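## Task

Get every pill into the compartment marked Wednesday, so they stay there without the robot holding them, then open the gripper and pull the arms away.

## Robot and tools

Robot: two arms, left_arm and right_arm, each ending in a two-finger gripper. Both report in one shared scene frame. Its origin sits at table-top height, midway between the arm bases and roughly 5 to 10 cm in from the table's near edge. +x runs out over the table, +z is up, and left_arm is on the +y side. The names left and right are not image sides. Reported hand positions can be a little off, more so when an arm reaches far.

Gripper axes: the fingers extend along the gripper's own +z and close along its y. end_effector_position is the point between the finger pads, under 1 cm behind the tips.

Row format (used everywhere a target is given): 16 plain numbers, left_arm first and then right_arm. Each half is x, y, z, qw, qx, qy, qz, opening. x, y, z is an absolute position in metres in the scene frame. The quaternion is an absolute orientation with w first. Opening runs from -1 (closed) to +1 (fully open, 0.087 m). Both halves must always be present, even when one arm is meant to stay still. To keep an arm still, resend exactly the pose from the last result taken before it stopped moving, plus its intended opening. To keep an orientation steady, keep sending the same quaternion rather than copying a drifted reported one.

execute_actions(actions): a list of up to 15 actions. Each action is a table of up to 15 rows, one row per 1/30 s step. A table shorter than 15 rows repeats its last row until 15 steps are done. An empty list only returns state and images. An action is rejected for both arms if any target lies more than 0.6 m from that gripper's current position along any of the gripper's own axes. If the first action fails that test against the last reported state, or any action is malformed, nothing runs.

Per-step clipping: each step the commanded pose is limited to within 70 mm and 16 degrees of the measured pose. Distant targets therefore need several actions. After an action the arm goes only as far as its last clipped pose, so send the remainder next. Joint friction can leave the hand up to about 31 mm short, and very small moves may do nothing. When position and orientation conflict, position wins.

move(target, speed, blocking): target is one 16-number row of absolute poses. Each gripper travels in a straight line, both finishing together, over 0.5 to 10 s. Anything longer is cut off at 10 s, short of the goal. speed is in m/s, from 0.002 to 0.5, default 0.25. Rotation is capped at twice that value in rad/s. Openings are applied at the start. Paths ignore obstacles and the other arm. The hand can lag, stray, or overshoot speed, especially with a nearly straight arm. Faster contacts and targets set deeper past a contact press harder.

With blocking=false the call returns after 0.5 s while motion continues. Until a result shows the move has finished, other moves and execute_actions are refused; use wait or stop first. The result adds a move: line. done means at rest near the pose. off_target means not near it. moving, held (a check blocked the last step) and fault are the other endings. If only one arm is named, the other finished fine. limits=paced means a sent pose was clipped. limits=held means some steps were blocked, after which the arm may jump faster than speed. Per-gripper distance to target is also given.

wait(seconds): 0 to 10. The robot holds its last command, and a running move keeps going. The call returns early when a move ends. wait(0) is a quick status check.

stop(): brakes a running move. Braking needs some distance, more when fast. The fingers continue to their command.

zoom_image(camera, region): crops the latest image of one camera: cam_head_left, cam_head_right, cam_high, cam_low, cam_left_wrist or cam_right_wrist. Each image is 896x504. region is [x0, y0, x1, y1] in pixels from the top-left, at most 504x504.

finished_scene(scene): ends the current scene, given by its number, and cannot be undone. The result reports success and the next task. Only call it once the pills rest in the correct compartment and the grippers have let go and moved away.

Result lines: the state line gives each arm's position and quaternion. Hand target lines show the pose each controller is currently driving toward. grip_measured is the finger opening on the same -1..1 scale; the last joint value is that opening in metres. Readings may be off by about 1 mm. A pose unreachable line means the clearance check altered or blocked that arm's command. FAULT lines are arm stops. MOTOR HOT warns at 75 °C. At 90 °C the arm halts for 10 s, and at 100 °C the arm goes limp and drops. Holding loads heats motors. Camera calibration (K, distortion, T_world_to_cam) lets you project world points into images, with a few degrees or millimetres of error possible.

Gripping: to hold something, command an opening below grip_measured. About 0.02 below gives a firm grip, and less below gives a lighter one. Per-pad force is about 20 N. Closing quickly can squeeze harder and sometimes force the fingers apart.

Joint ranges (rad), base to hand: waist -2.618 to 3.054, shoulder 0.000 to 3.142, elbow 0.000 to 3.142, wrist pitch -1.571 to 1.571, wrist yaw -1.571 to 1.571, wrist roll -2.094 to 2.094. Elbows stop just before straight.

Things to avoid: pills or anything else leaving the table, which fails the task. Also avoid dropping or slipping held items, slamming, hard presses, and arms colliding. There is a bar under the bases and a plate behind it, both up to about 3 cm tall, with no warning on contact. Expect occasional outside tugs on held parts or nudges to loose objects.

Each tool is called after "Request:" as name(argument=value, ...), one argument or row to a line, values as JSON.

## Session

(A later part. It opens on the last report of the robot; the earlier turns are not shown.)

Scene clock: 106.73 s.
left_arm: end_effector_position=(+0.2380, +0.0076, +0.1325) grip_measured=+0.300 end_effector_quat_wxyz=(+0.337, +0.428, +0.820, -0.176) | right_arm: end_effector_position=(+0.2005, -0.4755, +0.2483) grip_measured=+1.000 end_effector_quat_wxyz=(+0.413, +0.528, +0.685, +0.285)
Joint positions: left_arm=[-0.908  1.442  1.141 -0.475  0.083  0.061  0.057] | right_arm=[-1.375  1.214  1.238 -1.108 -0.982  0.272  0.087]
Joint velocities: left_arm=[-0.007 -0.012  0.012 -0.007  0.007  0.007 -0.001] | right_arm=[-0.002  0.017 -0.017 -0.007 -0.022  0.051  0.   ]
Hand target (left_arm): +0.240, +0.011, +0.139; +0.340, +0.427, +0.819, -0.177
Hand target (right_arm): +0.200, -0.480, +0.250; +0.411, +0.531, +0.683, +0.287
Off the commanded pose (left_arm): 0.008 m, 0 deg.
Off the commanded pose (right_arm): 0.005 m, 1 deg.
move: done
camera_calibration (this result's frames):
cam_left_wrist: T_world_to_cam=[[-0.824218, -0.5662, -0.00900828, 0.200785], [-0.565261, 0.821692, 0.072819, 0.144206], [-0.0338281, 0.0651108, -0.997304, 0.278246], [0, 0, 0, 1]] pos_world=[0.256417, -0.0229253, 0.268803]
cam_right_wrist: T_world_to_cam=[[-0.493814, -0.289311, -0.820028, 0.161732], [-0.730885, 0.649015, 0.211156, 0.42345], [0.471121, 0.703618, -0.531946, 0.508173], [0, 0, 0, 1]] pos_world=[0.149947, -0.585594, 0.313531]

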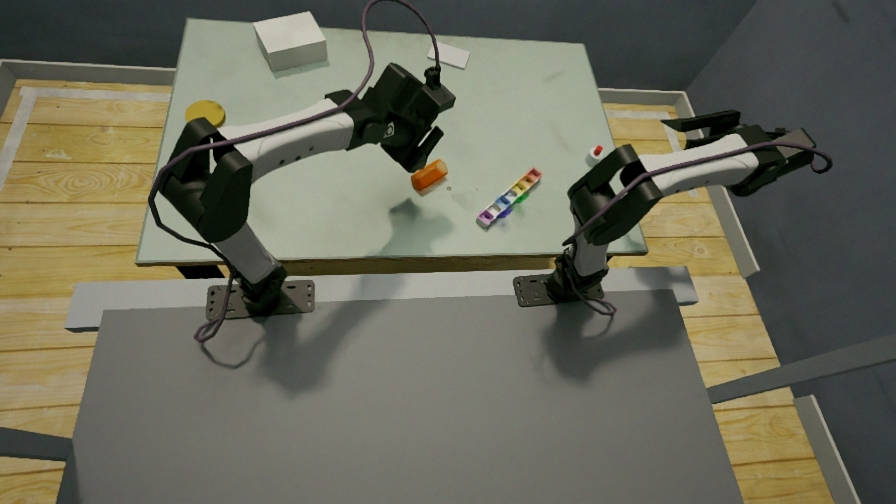

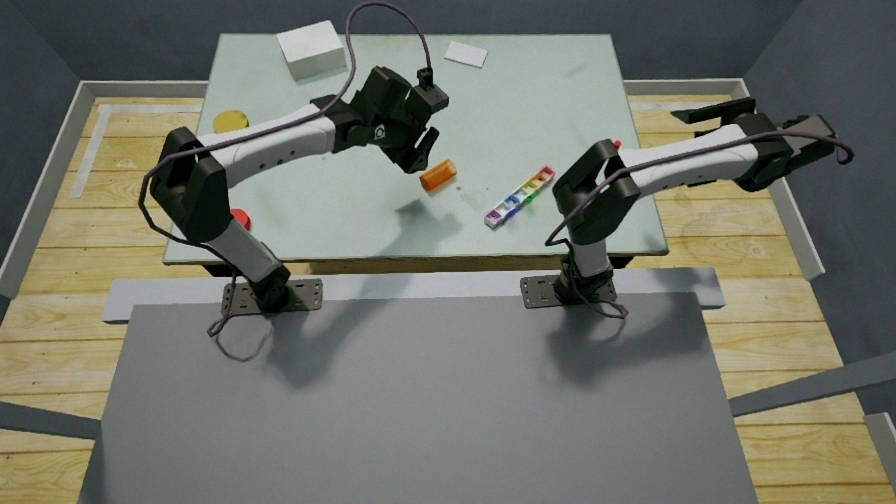

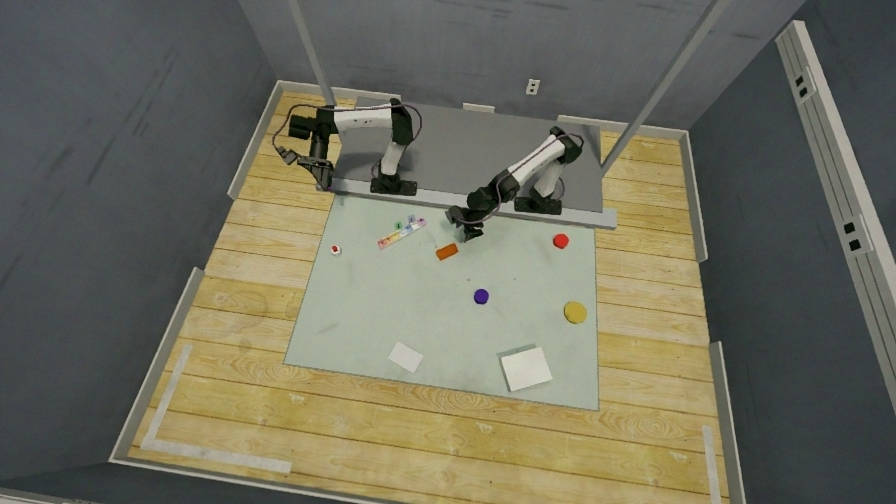

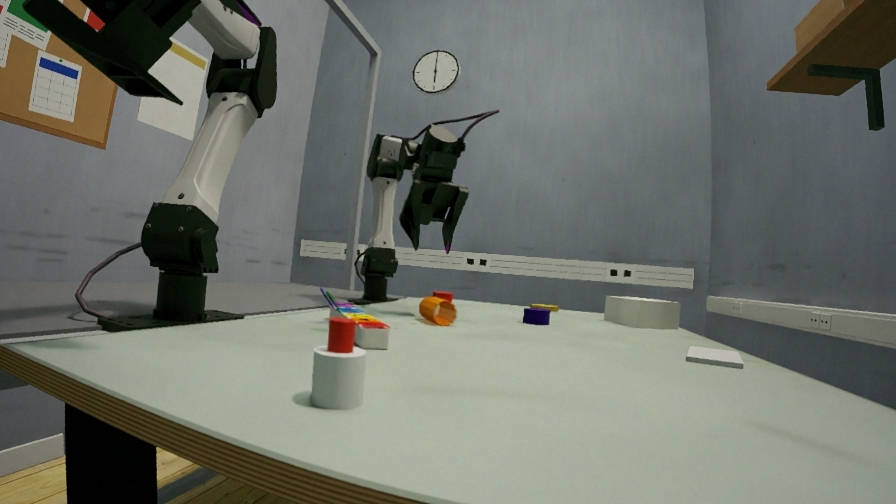

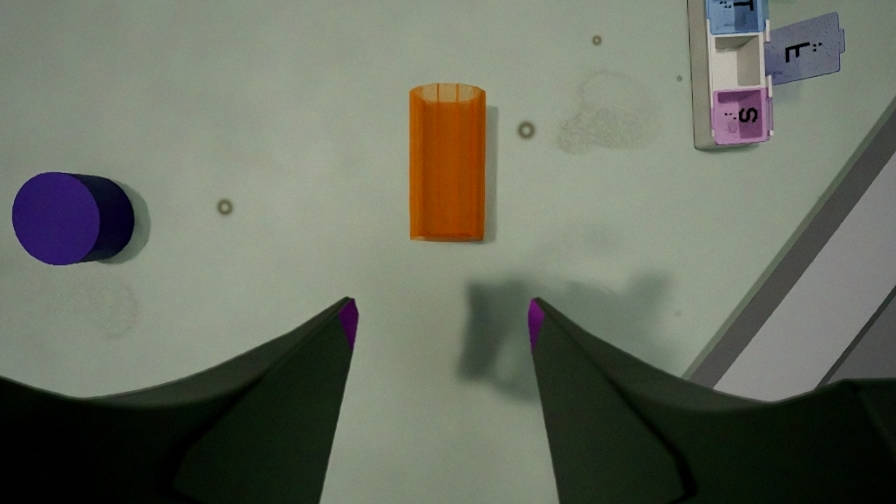

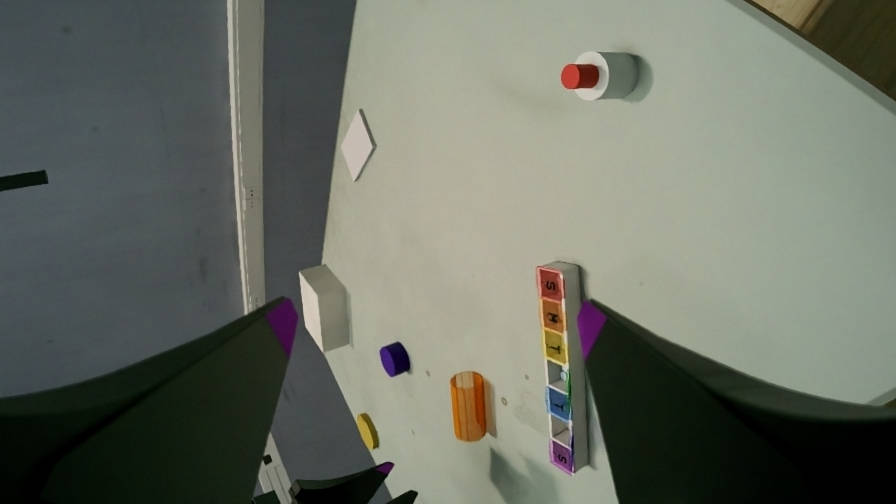

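Request:
finished_scene(
  scene=1,
)

The scene is finished: the task was done.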